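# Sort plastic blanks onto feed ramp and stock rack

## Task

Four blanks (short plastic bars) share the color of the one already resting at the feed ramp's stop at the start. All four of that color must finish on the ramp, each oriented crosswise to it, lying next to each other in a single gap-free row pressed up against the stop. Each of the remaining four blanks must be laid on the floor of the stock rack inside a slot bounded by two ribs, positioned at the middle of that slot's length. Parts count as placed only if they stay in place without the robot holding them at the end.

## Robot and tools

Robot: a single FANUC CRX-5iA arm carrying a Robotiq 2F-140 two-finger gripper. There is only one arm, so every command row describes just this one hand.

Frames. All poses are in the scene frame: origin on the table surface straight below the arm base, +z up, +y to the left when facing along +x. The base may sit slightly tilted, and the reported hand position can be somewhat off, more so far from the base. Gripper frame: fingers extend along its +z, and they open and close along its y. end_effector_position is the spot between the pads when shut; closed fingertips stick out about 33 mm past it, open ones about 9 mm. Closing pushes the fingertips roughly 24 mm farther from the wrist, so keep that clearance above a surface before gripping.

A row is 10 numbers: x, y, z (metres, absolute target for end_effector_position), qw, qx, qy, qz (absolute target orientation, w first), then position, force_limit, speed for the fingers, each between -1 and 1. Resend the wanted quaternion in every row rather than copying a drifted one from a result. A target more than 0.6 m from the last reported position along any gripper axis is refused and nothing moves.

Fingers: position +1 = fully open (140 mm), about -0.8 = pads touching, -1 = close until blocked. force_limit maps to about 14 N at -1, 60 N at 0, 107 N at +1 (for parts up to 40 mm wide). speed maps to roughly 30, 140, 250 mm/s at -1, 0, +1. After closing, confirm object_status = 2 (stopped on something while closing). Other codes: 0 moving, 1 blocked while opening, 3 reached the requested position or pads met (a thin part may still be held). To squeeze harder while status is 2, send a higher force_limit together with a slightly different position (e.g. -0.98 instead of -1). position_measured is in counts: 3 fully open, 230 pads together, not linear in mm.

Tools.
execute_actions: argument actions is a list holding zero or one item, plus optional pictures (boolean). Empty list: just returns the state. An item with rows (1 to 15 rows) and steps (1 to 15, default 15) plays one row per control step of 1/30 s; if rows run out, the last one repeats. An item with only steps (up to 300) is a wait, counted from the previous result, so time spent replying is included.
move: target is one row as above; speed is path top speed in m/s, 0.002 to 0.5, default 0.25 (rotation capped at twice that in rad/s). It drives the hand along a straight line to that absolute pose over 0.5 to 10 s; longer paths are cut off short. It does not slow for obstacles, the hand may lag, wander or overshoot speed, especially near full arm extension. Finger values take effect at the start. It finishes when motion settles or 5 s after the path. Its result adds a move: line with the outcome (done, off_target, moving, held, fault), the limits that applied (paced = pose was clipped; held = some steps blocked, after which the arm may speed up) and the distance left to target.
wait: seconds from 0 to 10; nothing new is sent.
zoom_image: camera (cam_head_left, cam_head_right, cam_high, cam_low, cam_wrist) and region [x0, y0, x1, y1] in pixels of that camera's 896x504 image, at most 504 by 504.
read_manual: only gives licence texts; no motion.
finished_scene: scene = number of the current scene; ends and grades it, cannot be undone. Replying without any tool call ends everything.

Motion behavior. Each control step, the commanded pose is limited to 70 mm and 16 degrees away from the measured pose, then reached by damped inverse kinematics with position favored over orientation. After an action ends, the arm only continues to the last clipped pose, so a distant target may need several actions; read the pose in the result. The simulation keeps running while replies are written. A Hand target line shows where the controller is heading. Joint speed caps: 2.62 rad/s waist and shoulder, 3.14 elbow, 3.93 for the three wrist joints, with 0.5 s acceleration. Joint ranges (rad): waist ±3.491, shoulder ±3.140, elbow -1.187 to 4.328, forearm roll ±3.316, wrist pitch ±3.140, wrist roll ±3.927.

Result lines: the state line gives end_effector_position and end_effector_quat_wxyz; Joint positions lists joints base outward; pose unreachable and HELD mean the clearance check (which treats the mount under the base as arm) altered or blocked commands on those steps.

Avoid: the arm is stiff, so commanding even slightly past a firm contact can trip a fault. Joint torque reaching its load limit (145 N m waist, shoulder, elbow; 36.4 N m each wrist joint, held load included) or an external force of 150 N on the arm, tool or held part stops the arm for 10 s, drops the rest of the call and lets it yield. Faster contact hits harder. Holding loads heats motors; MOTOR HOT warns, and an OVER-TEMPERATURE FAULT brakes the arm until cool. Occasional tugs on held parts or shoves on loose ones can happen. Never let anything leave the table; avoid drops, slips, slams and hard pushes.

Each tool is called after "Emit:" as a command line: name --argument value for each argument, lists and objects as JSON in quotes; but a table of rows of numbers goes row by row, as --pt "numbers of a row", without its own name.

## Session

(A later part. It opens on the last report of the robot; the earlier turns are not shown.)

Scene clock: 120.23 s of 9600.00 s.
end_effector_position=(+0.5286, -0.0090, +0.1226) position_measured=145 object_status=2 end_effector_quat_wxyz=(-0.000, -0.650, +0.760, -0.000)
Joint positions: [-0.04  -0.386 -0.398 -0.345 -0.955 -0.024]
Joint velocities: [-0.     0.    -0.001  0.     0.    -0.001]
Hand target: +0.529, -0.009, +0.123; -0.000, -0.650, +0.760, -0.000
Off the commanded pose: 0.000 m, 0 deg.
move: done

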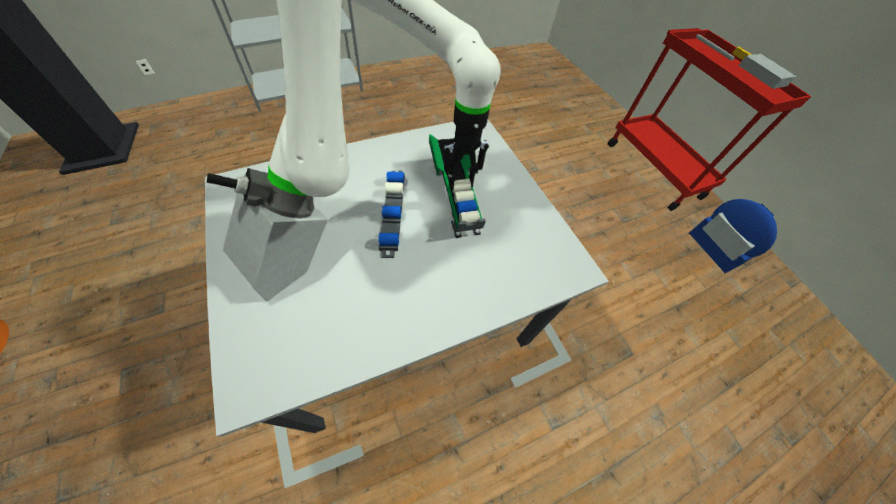

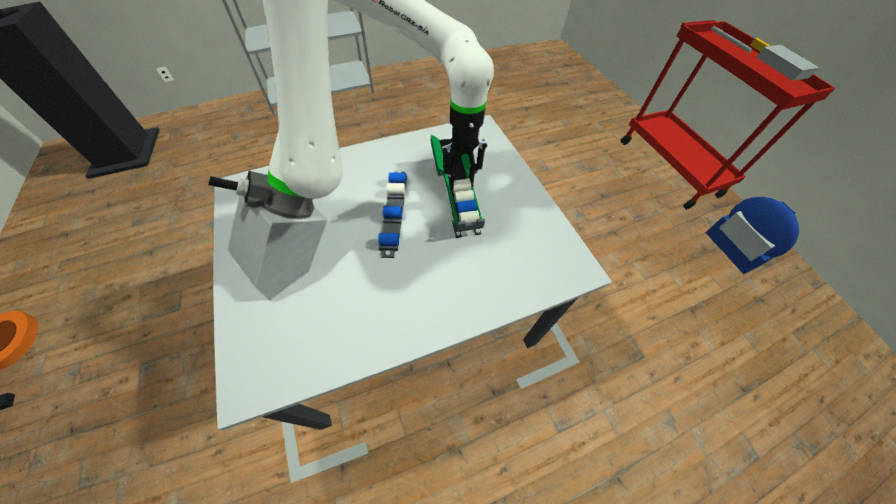

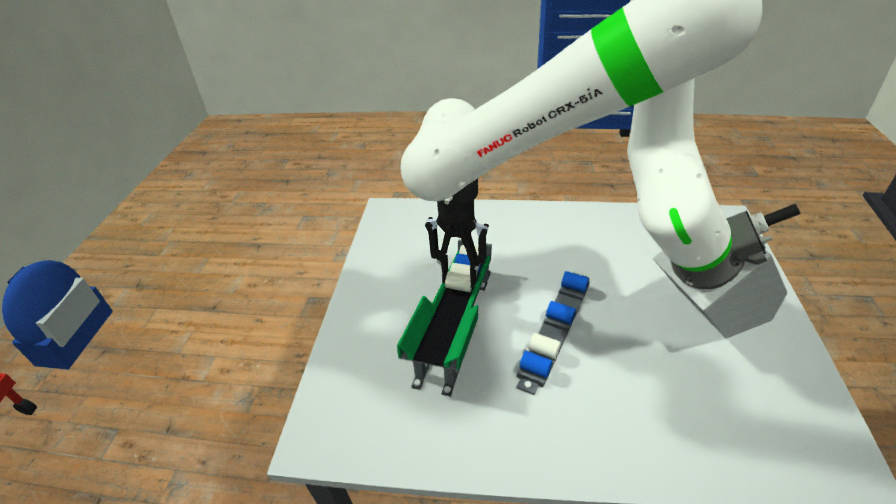

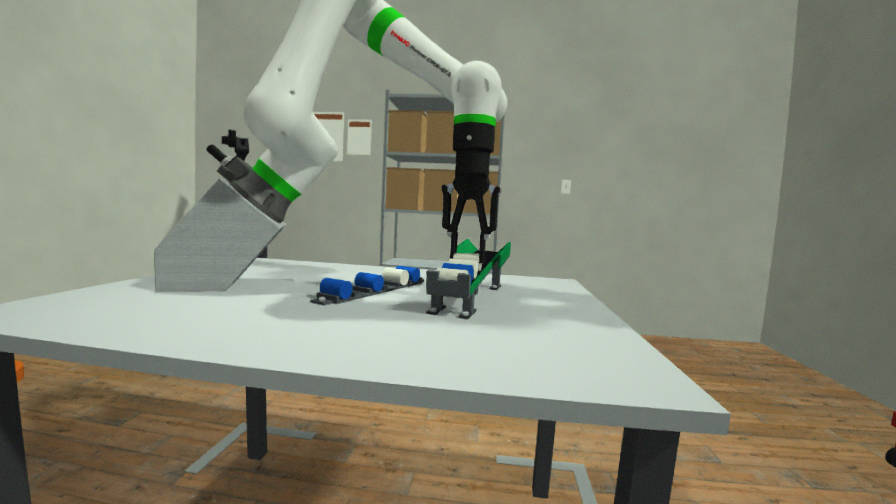

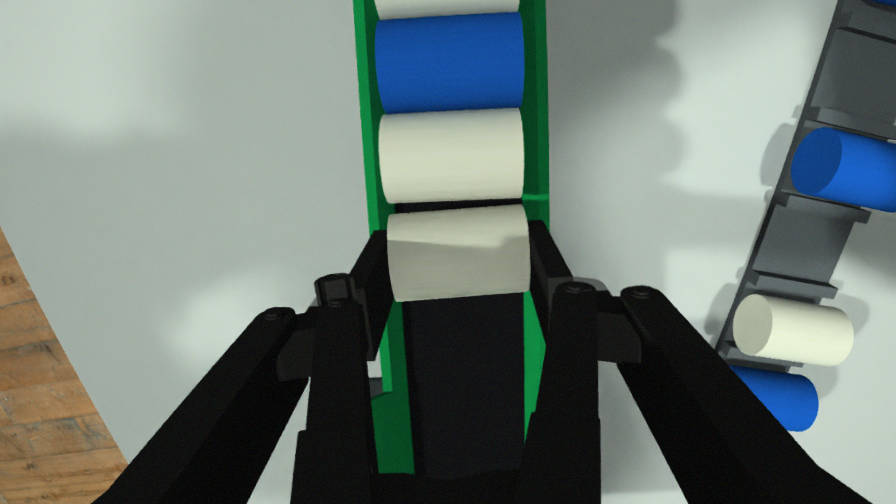

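Emit:
execute_actions --actions '[{"rows":[[0.5288,-0.009,0.1215,0,0.65,-0.76,0,-0.087,-1,-1]],"steps":12}]' --pictures false

Emit:
execute_actions --actions '[{"rows":[[0.5288,-0.009,0.1215,0,0.65,-0.76,0,0.08,-1,-0.8]],"steps":10}]' --pictures false

Emit:
move --target '[0.5145,-0.0905,0.1075,0,0.65,-0.76,0,0.08,-1,-0.8]' --speed 0.07

Scene clock: 125.03 s of 9600.00 s.
end_effector_position=(+0.5288, -0.0090, +0.1215) position_measured=140 object_status=0 end_effector_quat_wxyz=(-0.000, -0.650, +0.760, -0.000)
Joint positions: [-0.04  -0.384 -0.399 -0.346 -0.953 -0.024]
Joint velocities: [-0.     0.    -0.001 -0.    -0.002  0.001]
Hand target: +0.529, -0.009, +0.122; -0.000, -0.650, +0.760, -0.000
Off the commanded pose: 0.000 m, 0 deg.
Steps of this call (steps 1 to 90: nothing new was sent; then 1.40 s passed at rest; steps 91 to 102: all 12 steps of this action). Readings (end_effector_position | what the end effector reports):
91: (+0.5286, -0.0090, +0.1225) | position_measured=145 object_status=0
92: (+0.5287, -0.0090, +0.1222) | position_measured=145 object_status=0
94: (+0.5288, -0.0091, +0.1216) | position_measured=141 object_status=0
98: (+0.5288, -0.0090, +0.1215) | position_measured=140 object_status=0
102: the state above

Scene clock: 125.37 s of 9600.00 s.
end_effector_position=(+0.5288, -0.0090, +0.1215) position_measured=119 object_status=0 end_effector_quat_wxyz=(-0.000, -0.650, +0.760, +0.000)
Joint positions: [-0.04  -0.384 -0.399 -0.346 -0.953 -0.024]
Joint velocities: [-0.     0.    -0.    -0.     0.001  0.003]
Hand target: +0.529, -0.009, +0.121; +0.000, -0.650, +0.760, -0.000
Off the commanded pose: 0.000 m, 0 deg.
Steps of this call (steps 1 to 10: all 10 steps of this action). Readings (end_effector_position | what the end effector reports):
1: (+0.5288, -0.0090, +0.1215) | position_measured=140 object_status=0
2: (+0.5288, -0.0090, +0.1215) | position_measured=140 object_status=0
4: (+0.5288, -0.0090, +0.1215) | position_measured=134 object_status=0
8: (+0.5288, -0.0090, +0.1215) | position_measured=123 object_status=0
10: the state above

Scene clock: 127.10 s of 9600.00 s.
end_effector_position=(+0.5147, -0.0905, +0.1074) position_measured=119 object_status=3 end_effector_quat_wxyz=(+0.000, -0.650, +0.760, -0.000)
Joint positions: [-0.314 -0.241 -0.344 -0.527 -0.989  0.322]
Joint velocities: [-0.001  0.001  0.001 -0.001 -0.001  0.   ]
Hand target: +0.515, -0.090, +0.107; +0.000, -0.650, +0.760, +0.000
Off the commanded pose: 0.000 m, 0 deg.
move: done

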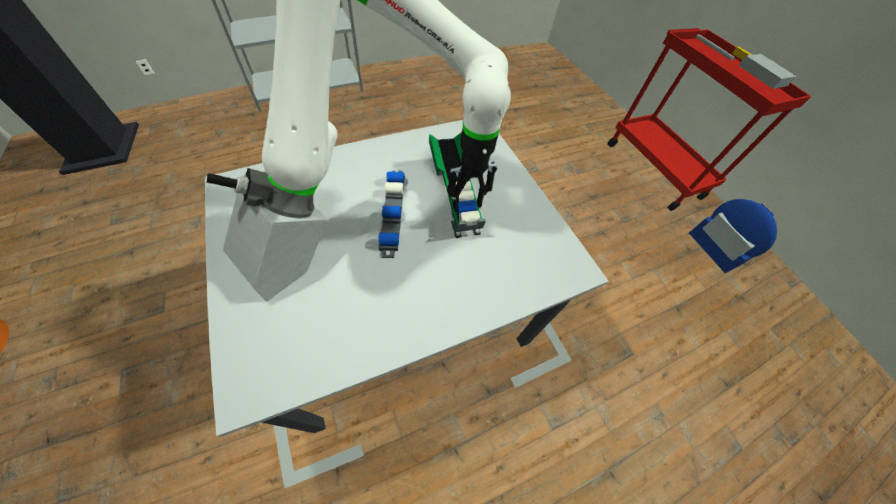

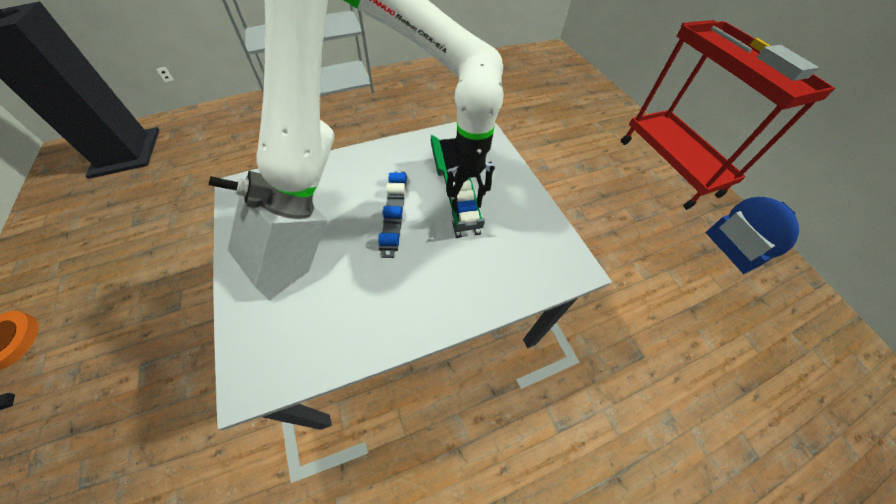

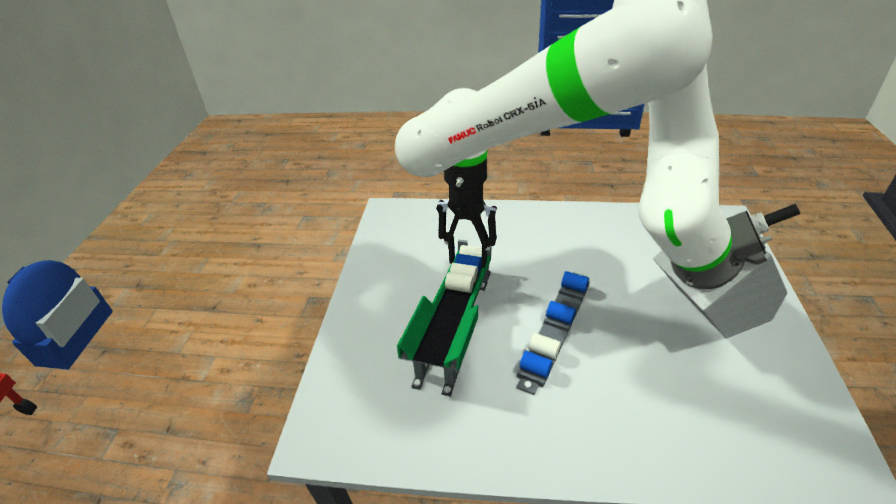

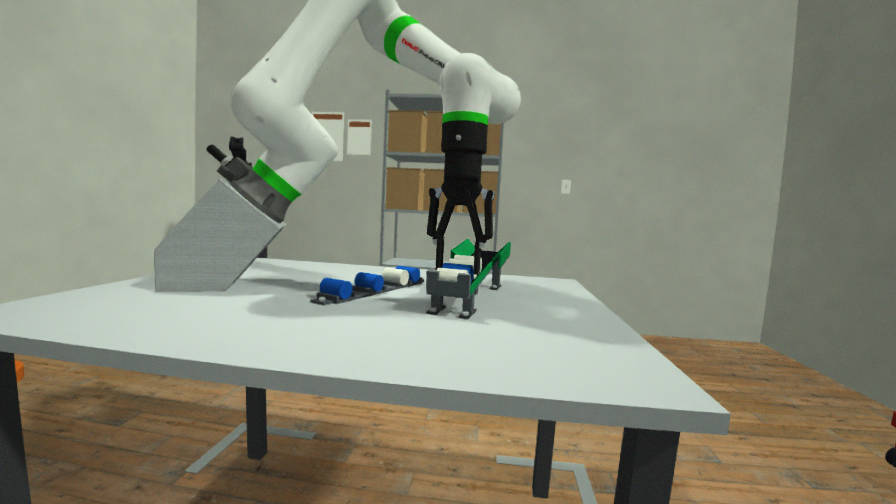

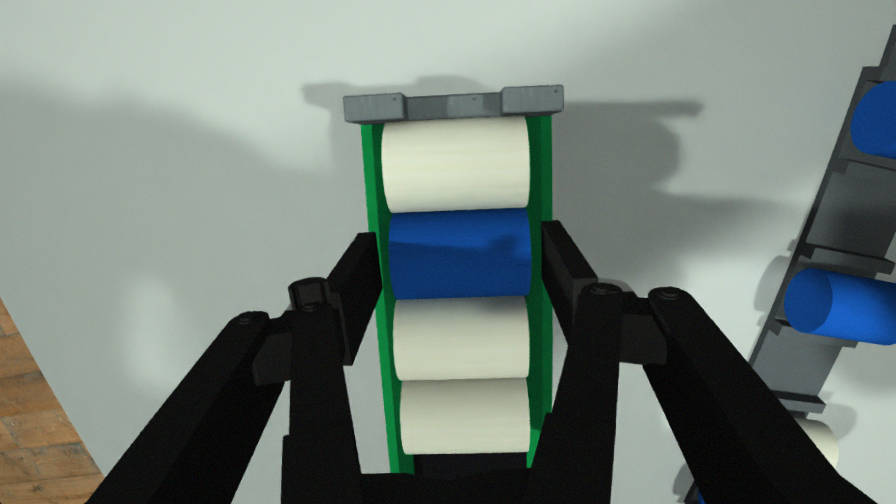

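Emit:
execute_actions --actions '[{"rows":[[0.5145,-0.090,0.1075,0,0.65,-0.76,0,-1,0.2,-0.6]],"steps":15}]' --pictures false

Emit:
move --target '[0.5145,-0.090,0.16,0,0.65,-0.76,0,-1,0.2,-0.6]' --speed 0.04

Emit:
move --target '[0.43,0.0,0.155,0,0.6,-0.8,0,-1,0.2,-0.6]' --speed 0.15

Emit:
move --target '[0.322,0.06,0.10,-0.017,-0.560,0.828,0.02,-1,0.2,-0.6]' --speed 0.12

Emit:
move --target '[0.3115,0.064,0.059,-0.017,-0.560,0.828,0.02,-1,0.2,-0.6]' --speed 0.03

Scene clock: 133.80 s of 9600.00 s.
end_effector_position=(+0.5145, -0.0901, +0.1075) position_measured=145 object_status=0 end_effector_quat_wxyz=(-0.000, -0.650, +0.760, -0.000)
Joint positions: [-0.312 -0.243 -0.345 -0.525 -0.989  0.32 ]
Joint velocities: [-0.    -0.    -0.    -0.     0.001  0.   ]
Hand target: +0.514, -0.090, +0.108; -0.000, -0.650, +0.760, -0.000
Off the commanded pose: 0.000 m, 0 deg.
Steps of this call (steps 1 to 90: nothing new was sent; then 3.20 s passed at rest; steps 91 to 105: all 15 steps of this action). Readings (end_effector_position | what the end effector reports):
91: (+0.5147, -0.0905, +0.1074) | position_measured=119 object_status=0
92: (+0.5147, -0.0905, +0.1074) | position_measured=120 object_status=0
94: (+0.5145, -0.0903, +0.1074) | position_measured=128 object_status=0
98: (+0.5144, -0.0901, +0.1074) | position_measured=141 object_status=0
105: the state above

Scene clock: 135.60 s of 9600.00 s.
end_effector_position=(+0.5148, -0.0901, +0.1599) position_measured=145 object_status=2 end_effector_quat_wxyz=(+0.000, -0.650, +0.760, +0.000)
Joint positions: [-0.385 -0.306 -0.296 -0.526 -1.123  0.328]
Joint velocities: [-0.    -0.     0.001 -0.     0.    -0.002]
Hand target: +0.515, -0.090, +0.160; +0.000, -0.650, +0.760, +0.000
Off the commanded pose: 0.000 m, 0 deg.
move: done

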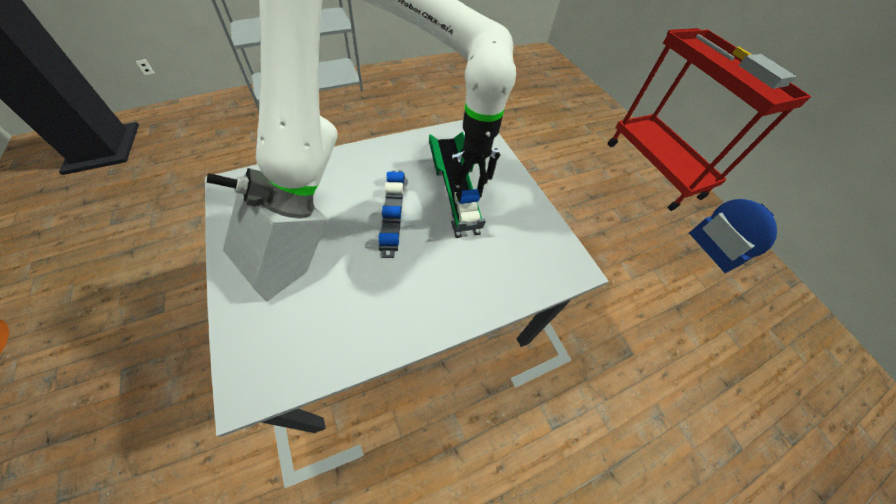

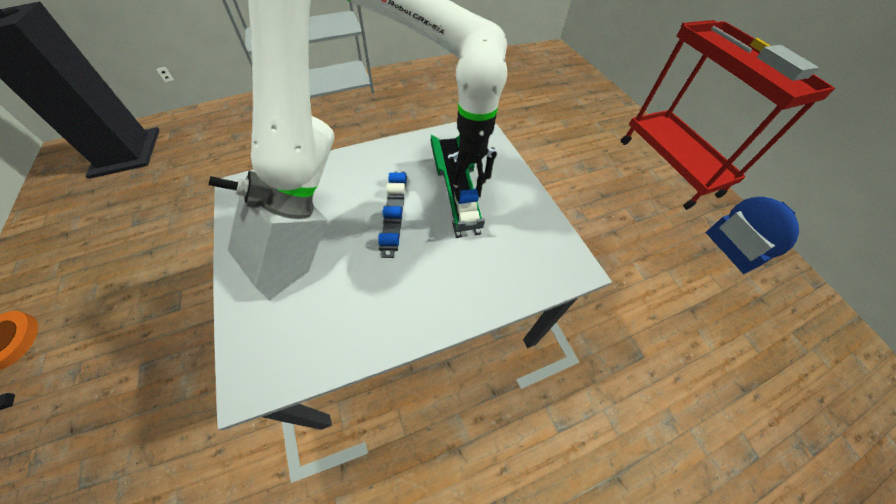

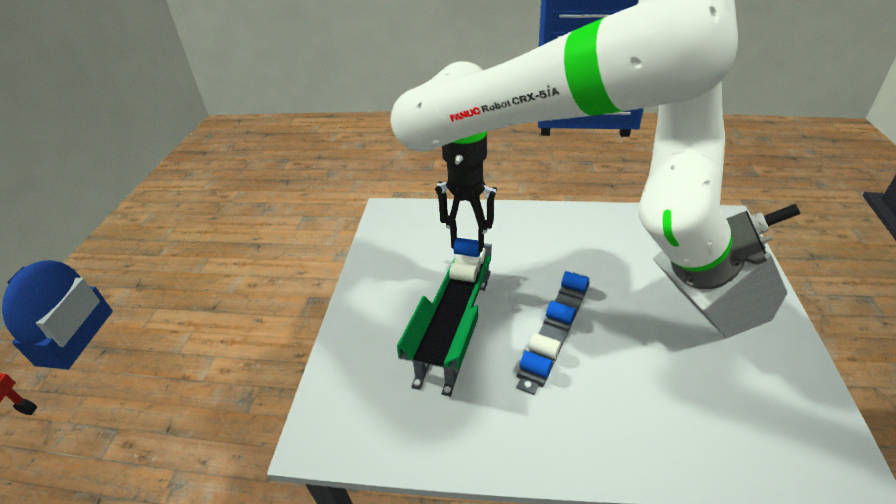

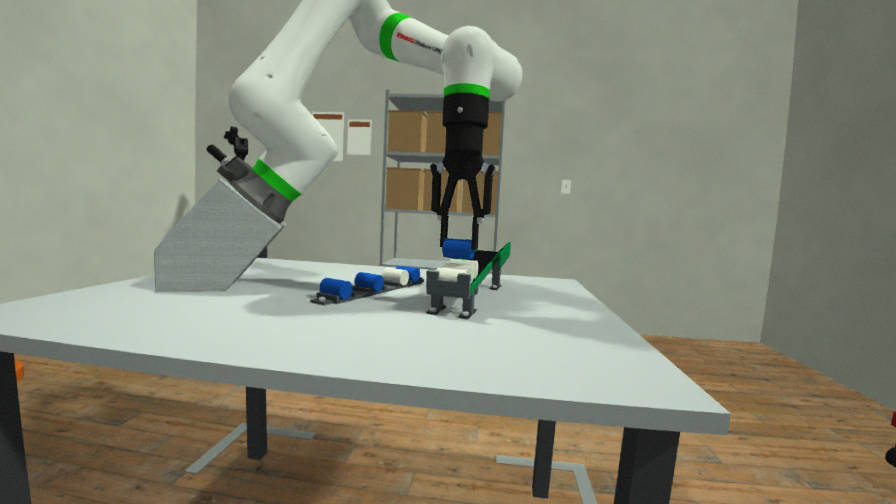

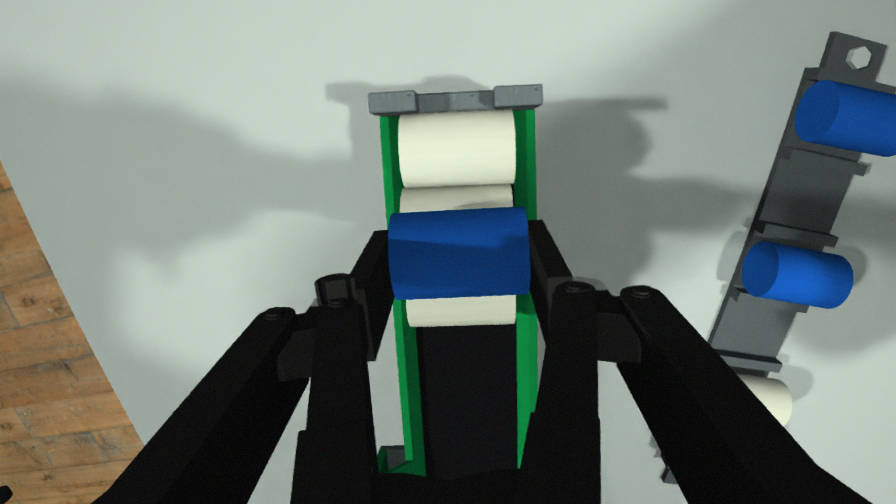

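Scene clock: 136.90 s of 9600.00 s.
end_effector_position=(+0.4296, -0.0002, +0.1555) position_measured=145 object_status=2 end_effector_quat_wxyz=(-0.001, -0.600, +0.800, +0.000)
Joint positions: [ 0.009 -0.695 -0.637 -0.297 -1.008 -0.235]
Joint velocities: [ 0.02  -0.008 -0.008  0.021  0.005 -0.029]
Hand target: +0.430, -0.000, +0.155; -0.001, -0.600, +0.800, -0.000
Off the commanded pose: 0.001 m, 0 deg.
move: done

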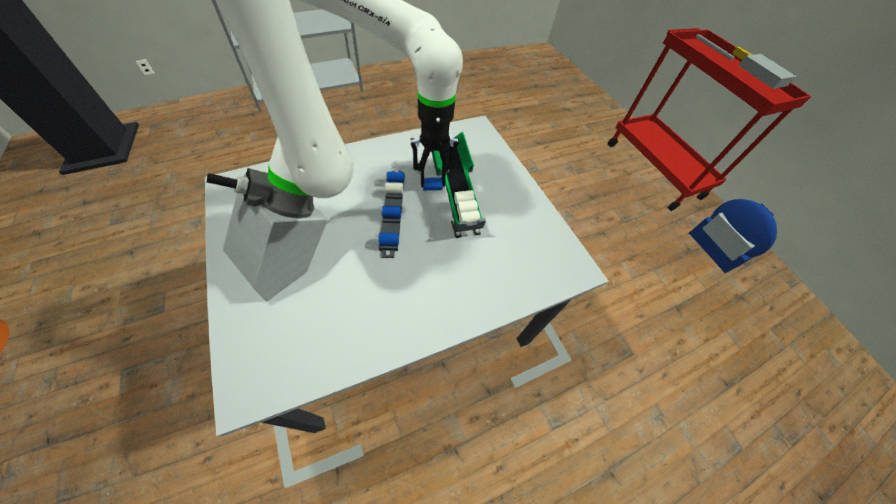

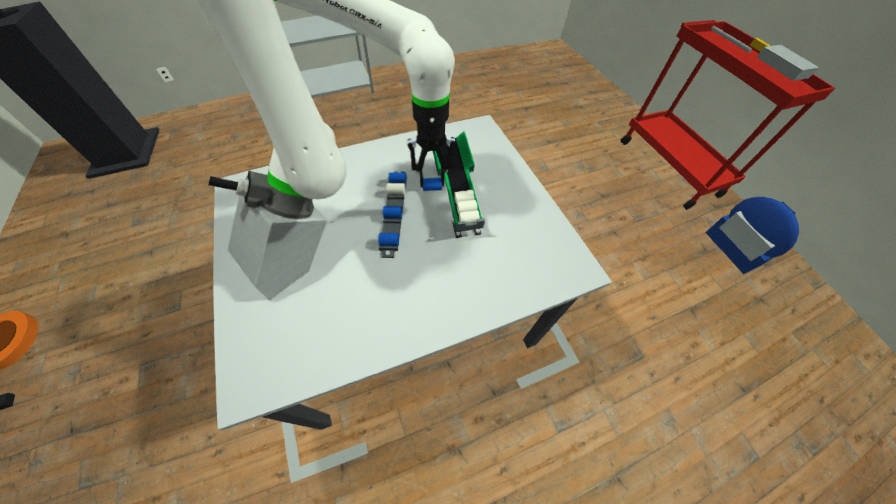

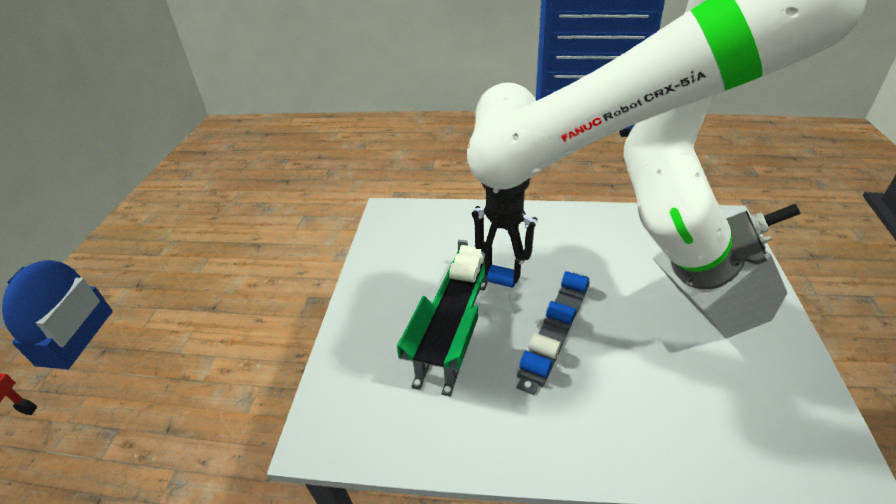

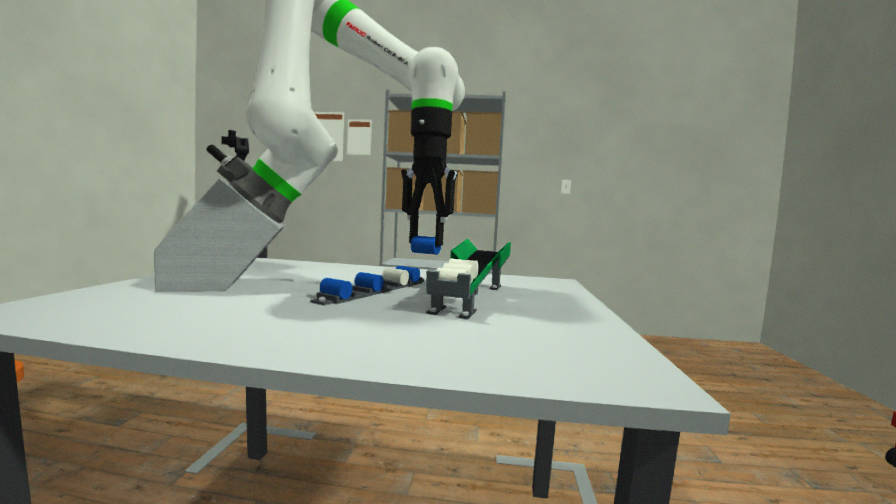

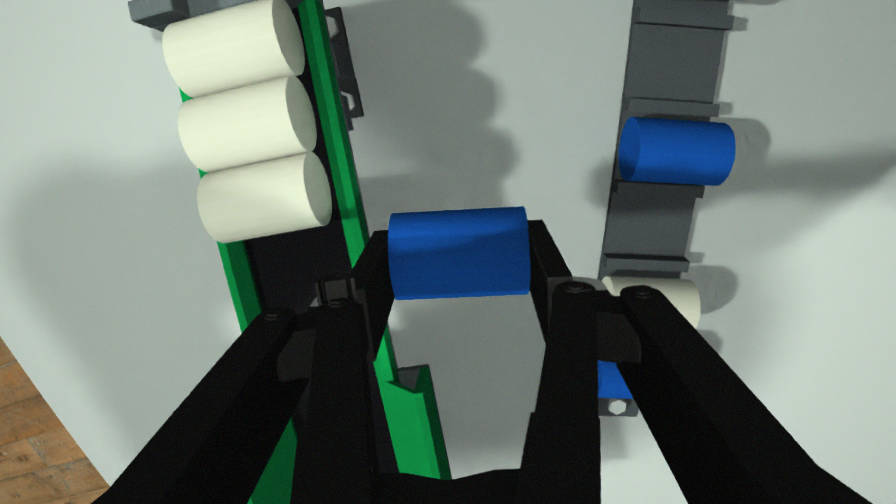

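Scene clock: 138.80 s of 9600.00 s.
end_effector_position=(+0.3217, +0.0595, +0.1006) position_measured=145 object_status=2 end_effector_quat_wxyz=(-0.018, -0.561, +0.827, +0.020)
Joint positions: [ 0.857 -1.181 -1.105  0.264 -1.056 -1.306]
Joint velocities: [ 0.108 -0.063 -0.033  0.081 -0.061 -0.119]
Hand target: +0.322, +0.059, +0.101; -0.018, -0.561, +0.827, +0.019
Off the commanded pose: 0.001 m, 0 deg.
move: done

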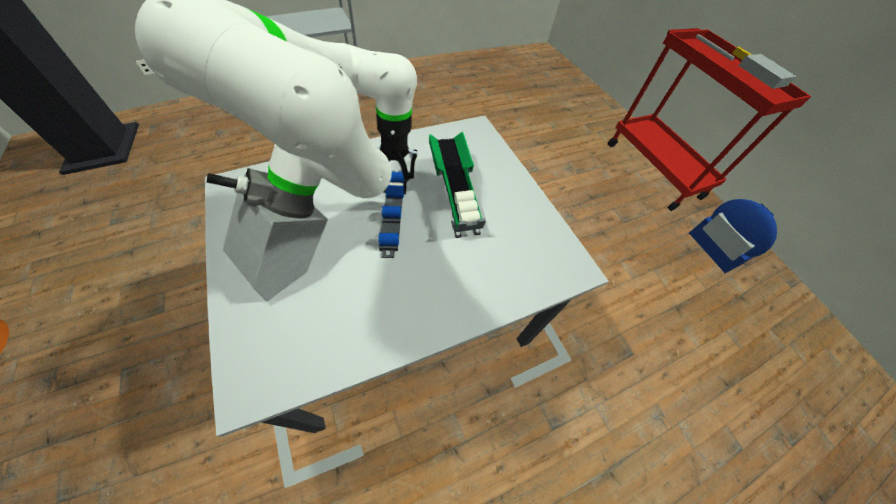

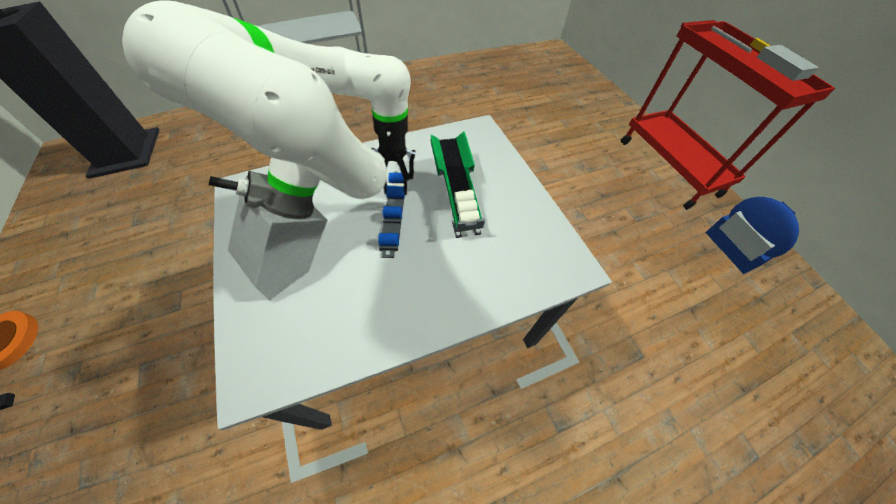

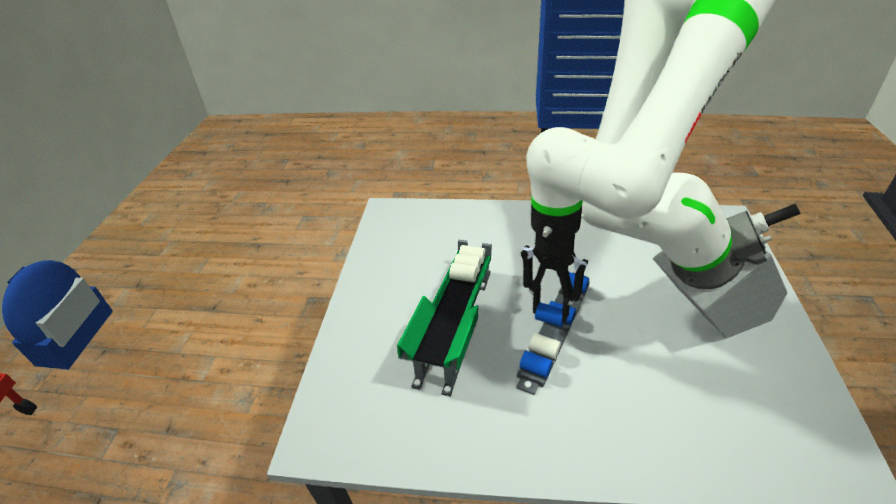

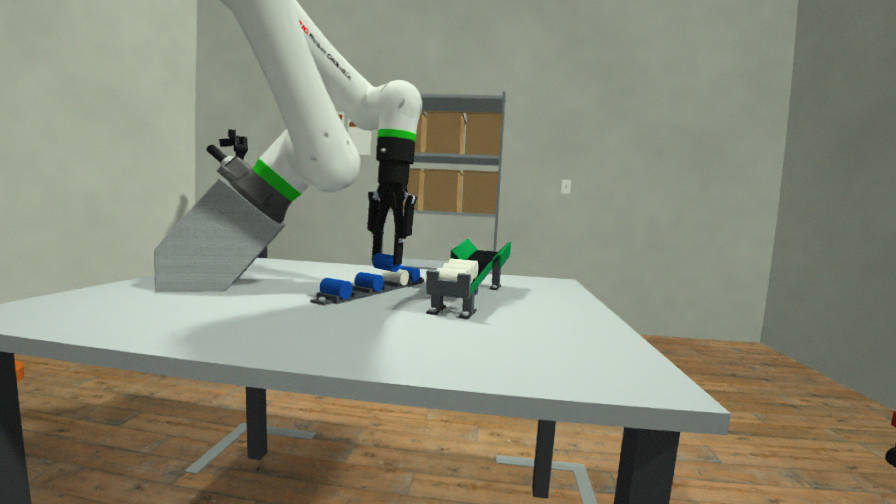

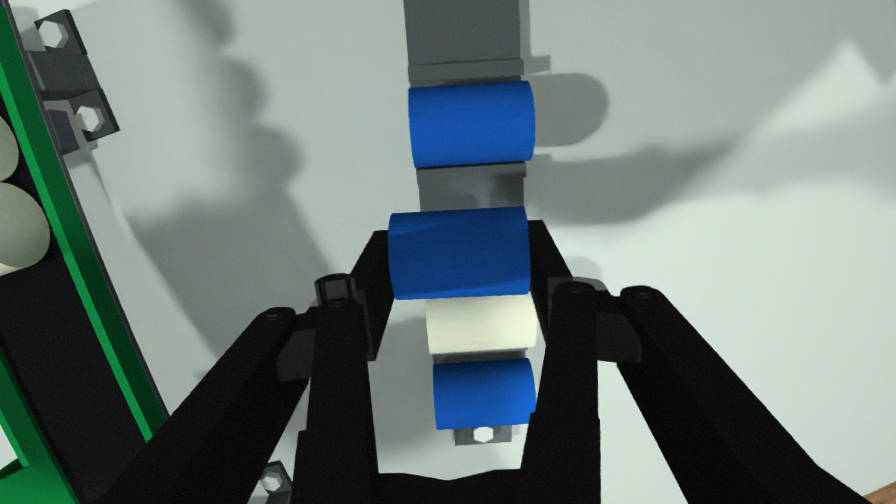

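Scene clock: 140.50 s of 9600.00 s.
end_effector_position=(+0.3114, +0.0638, +0.0591) position_measured=145 object_status=2 end_effector_quat_wxyz=(-0.017, -0.560, +0.828, +0.020)
Joint positions: [ 0.83  -1.07  -1.182  0.282 -0.866 -1.34 ]
Joint velocities: [-0.001  0.002  0.001 -0.004  0.001  0.006]
Hand target: +0.311, +0.064, +0.059; -0.017, -0.560, +0.828, +0.020
Off the commanded pose: 0.000 m, 0 deg.
move: done

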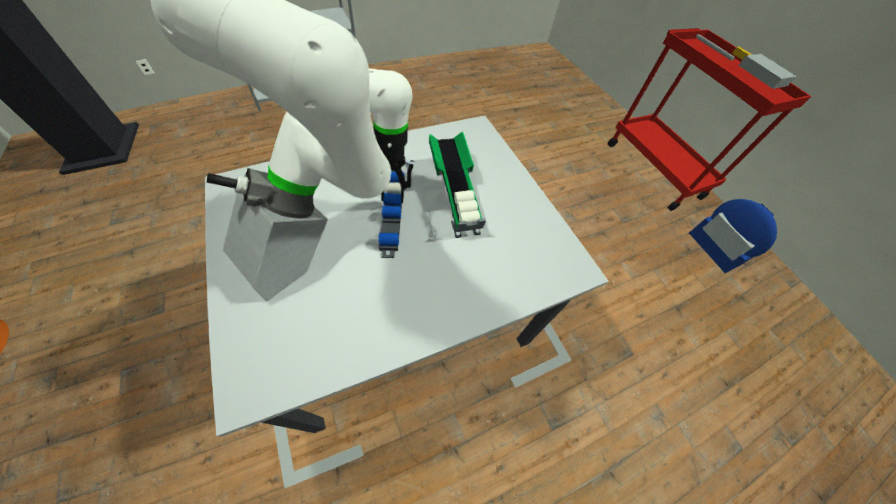

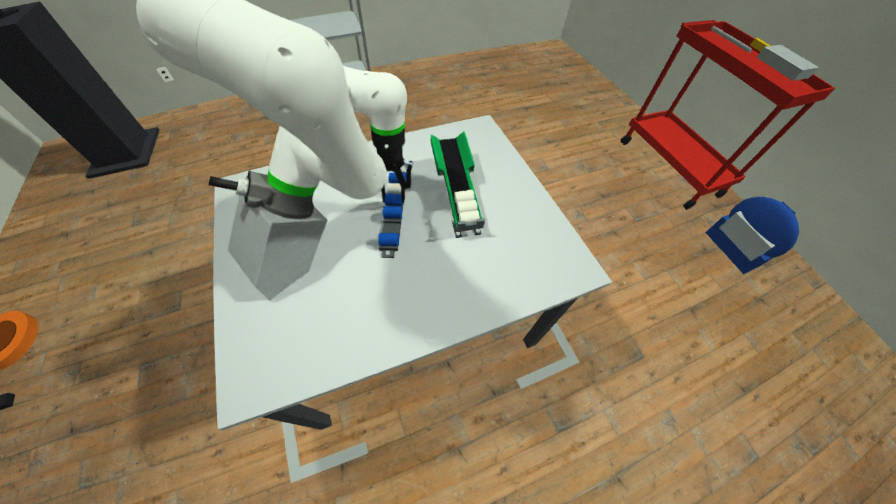

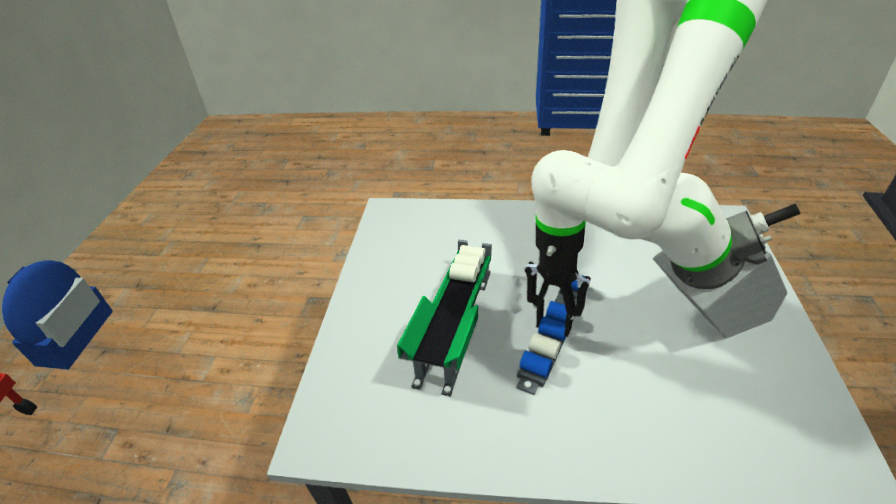

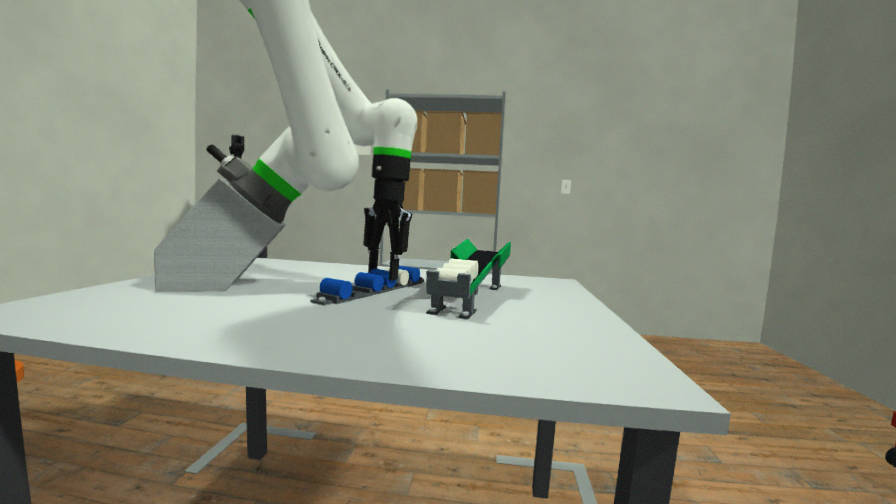

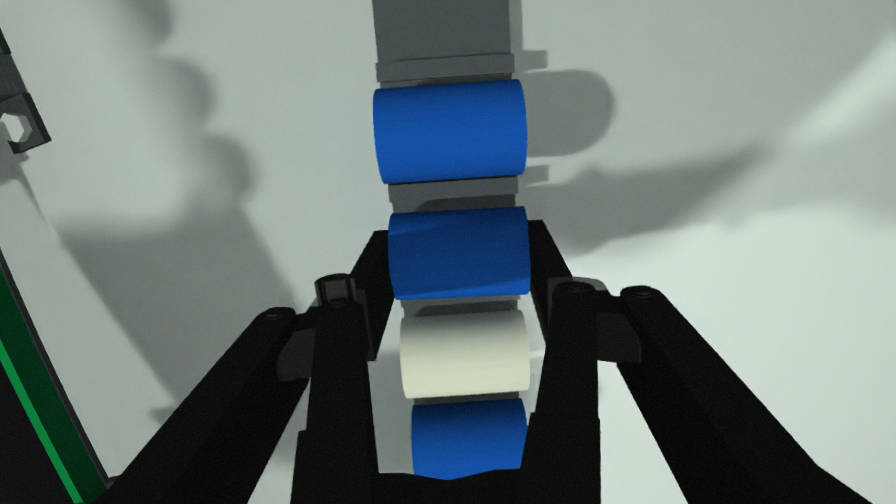

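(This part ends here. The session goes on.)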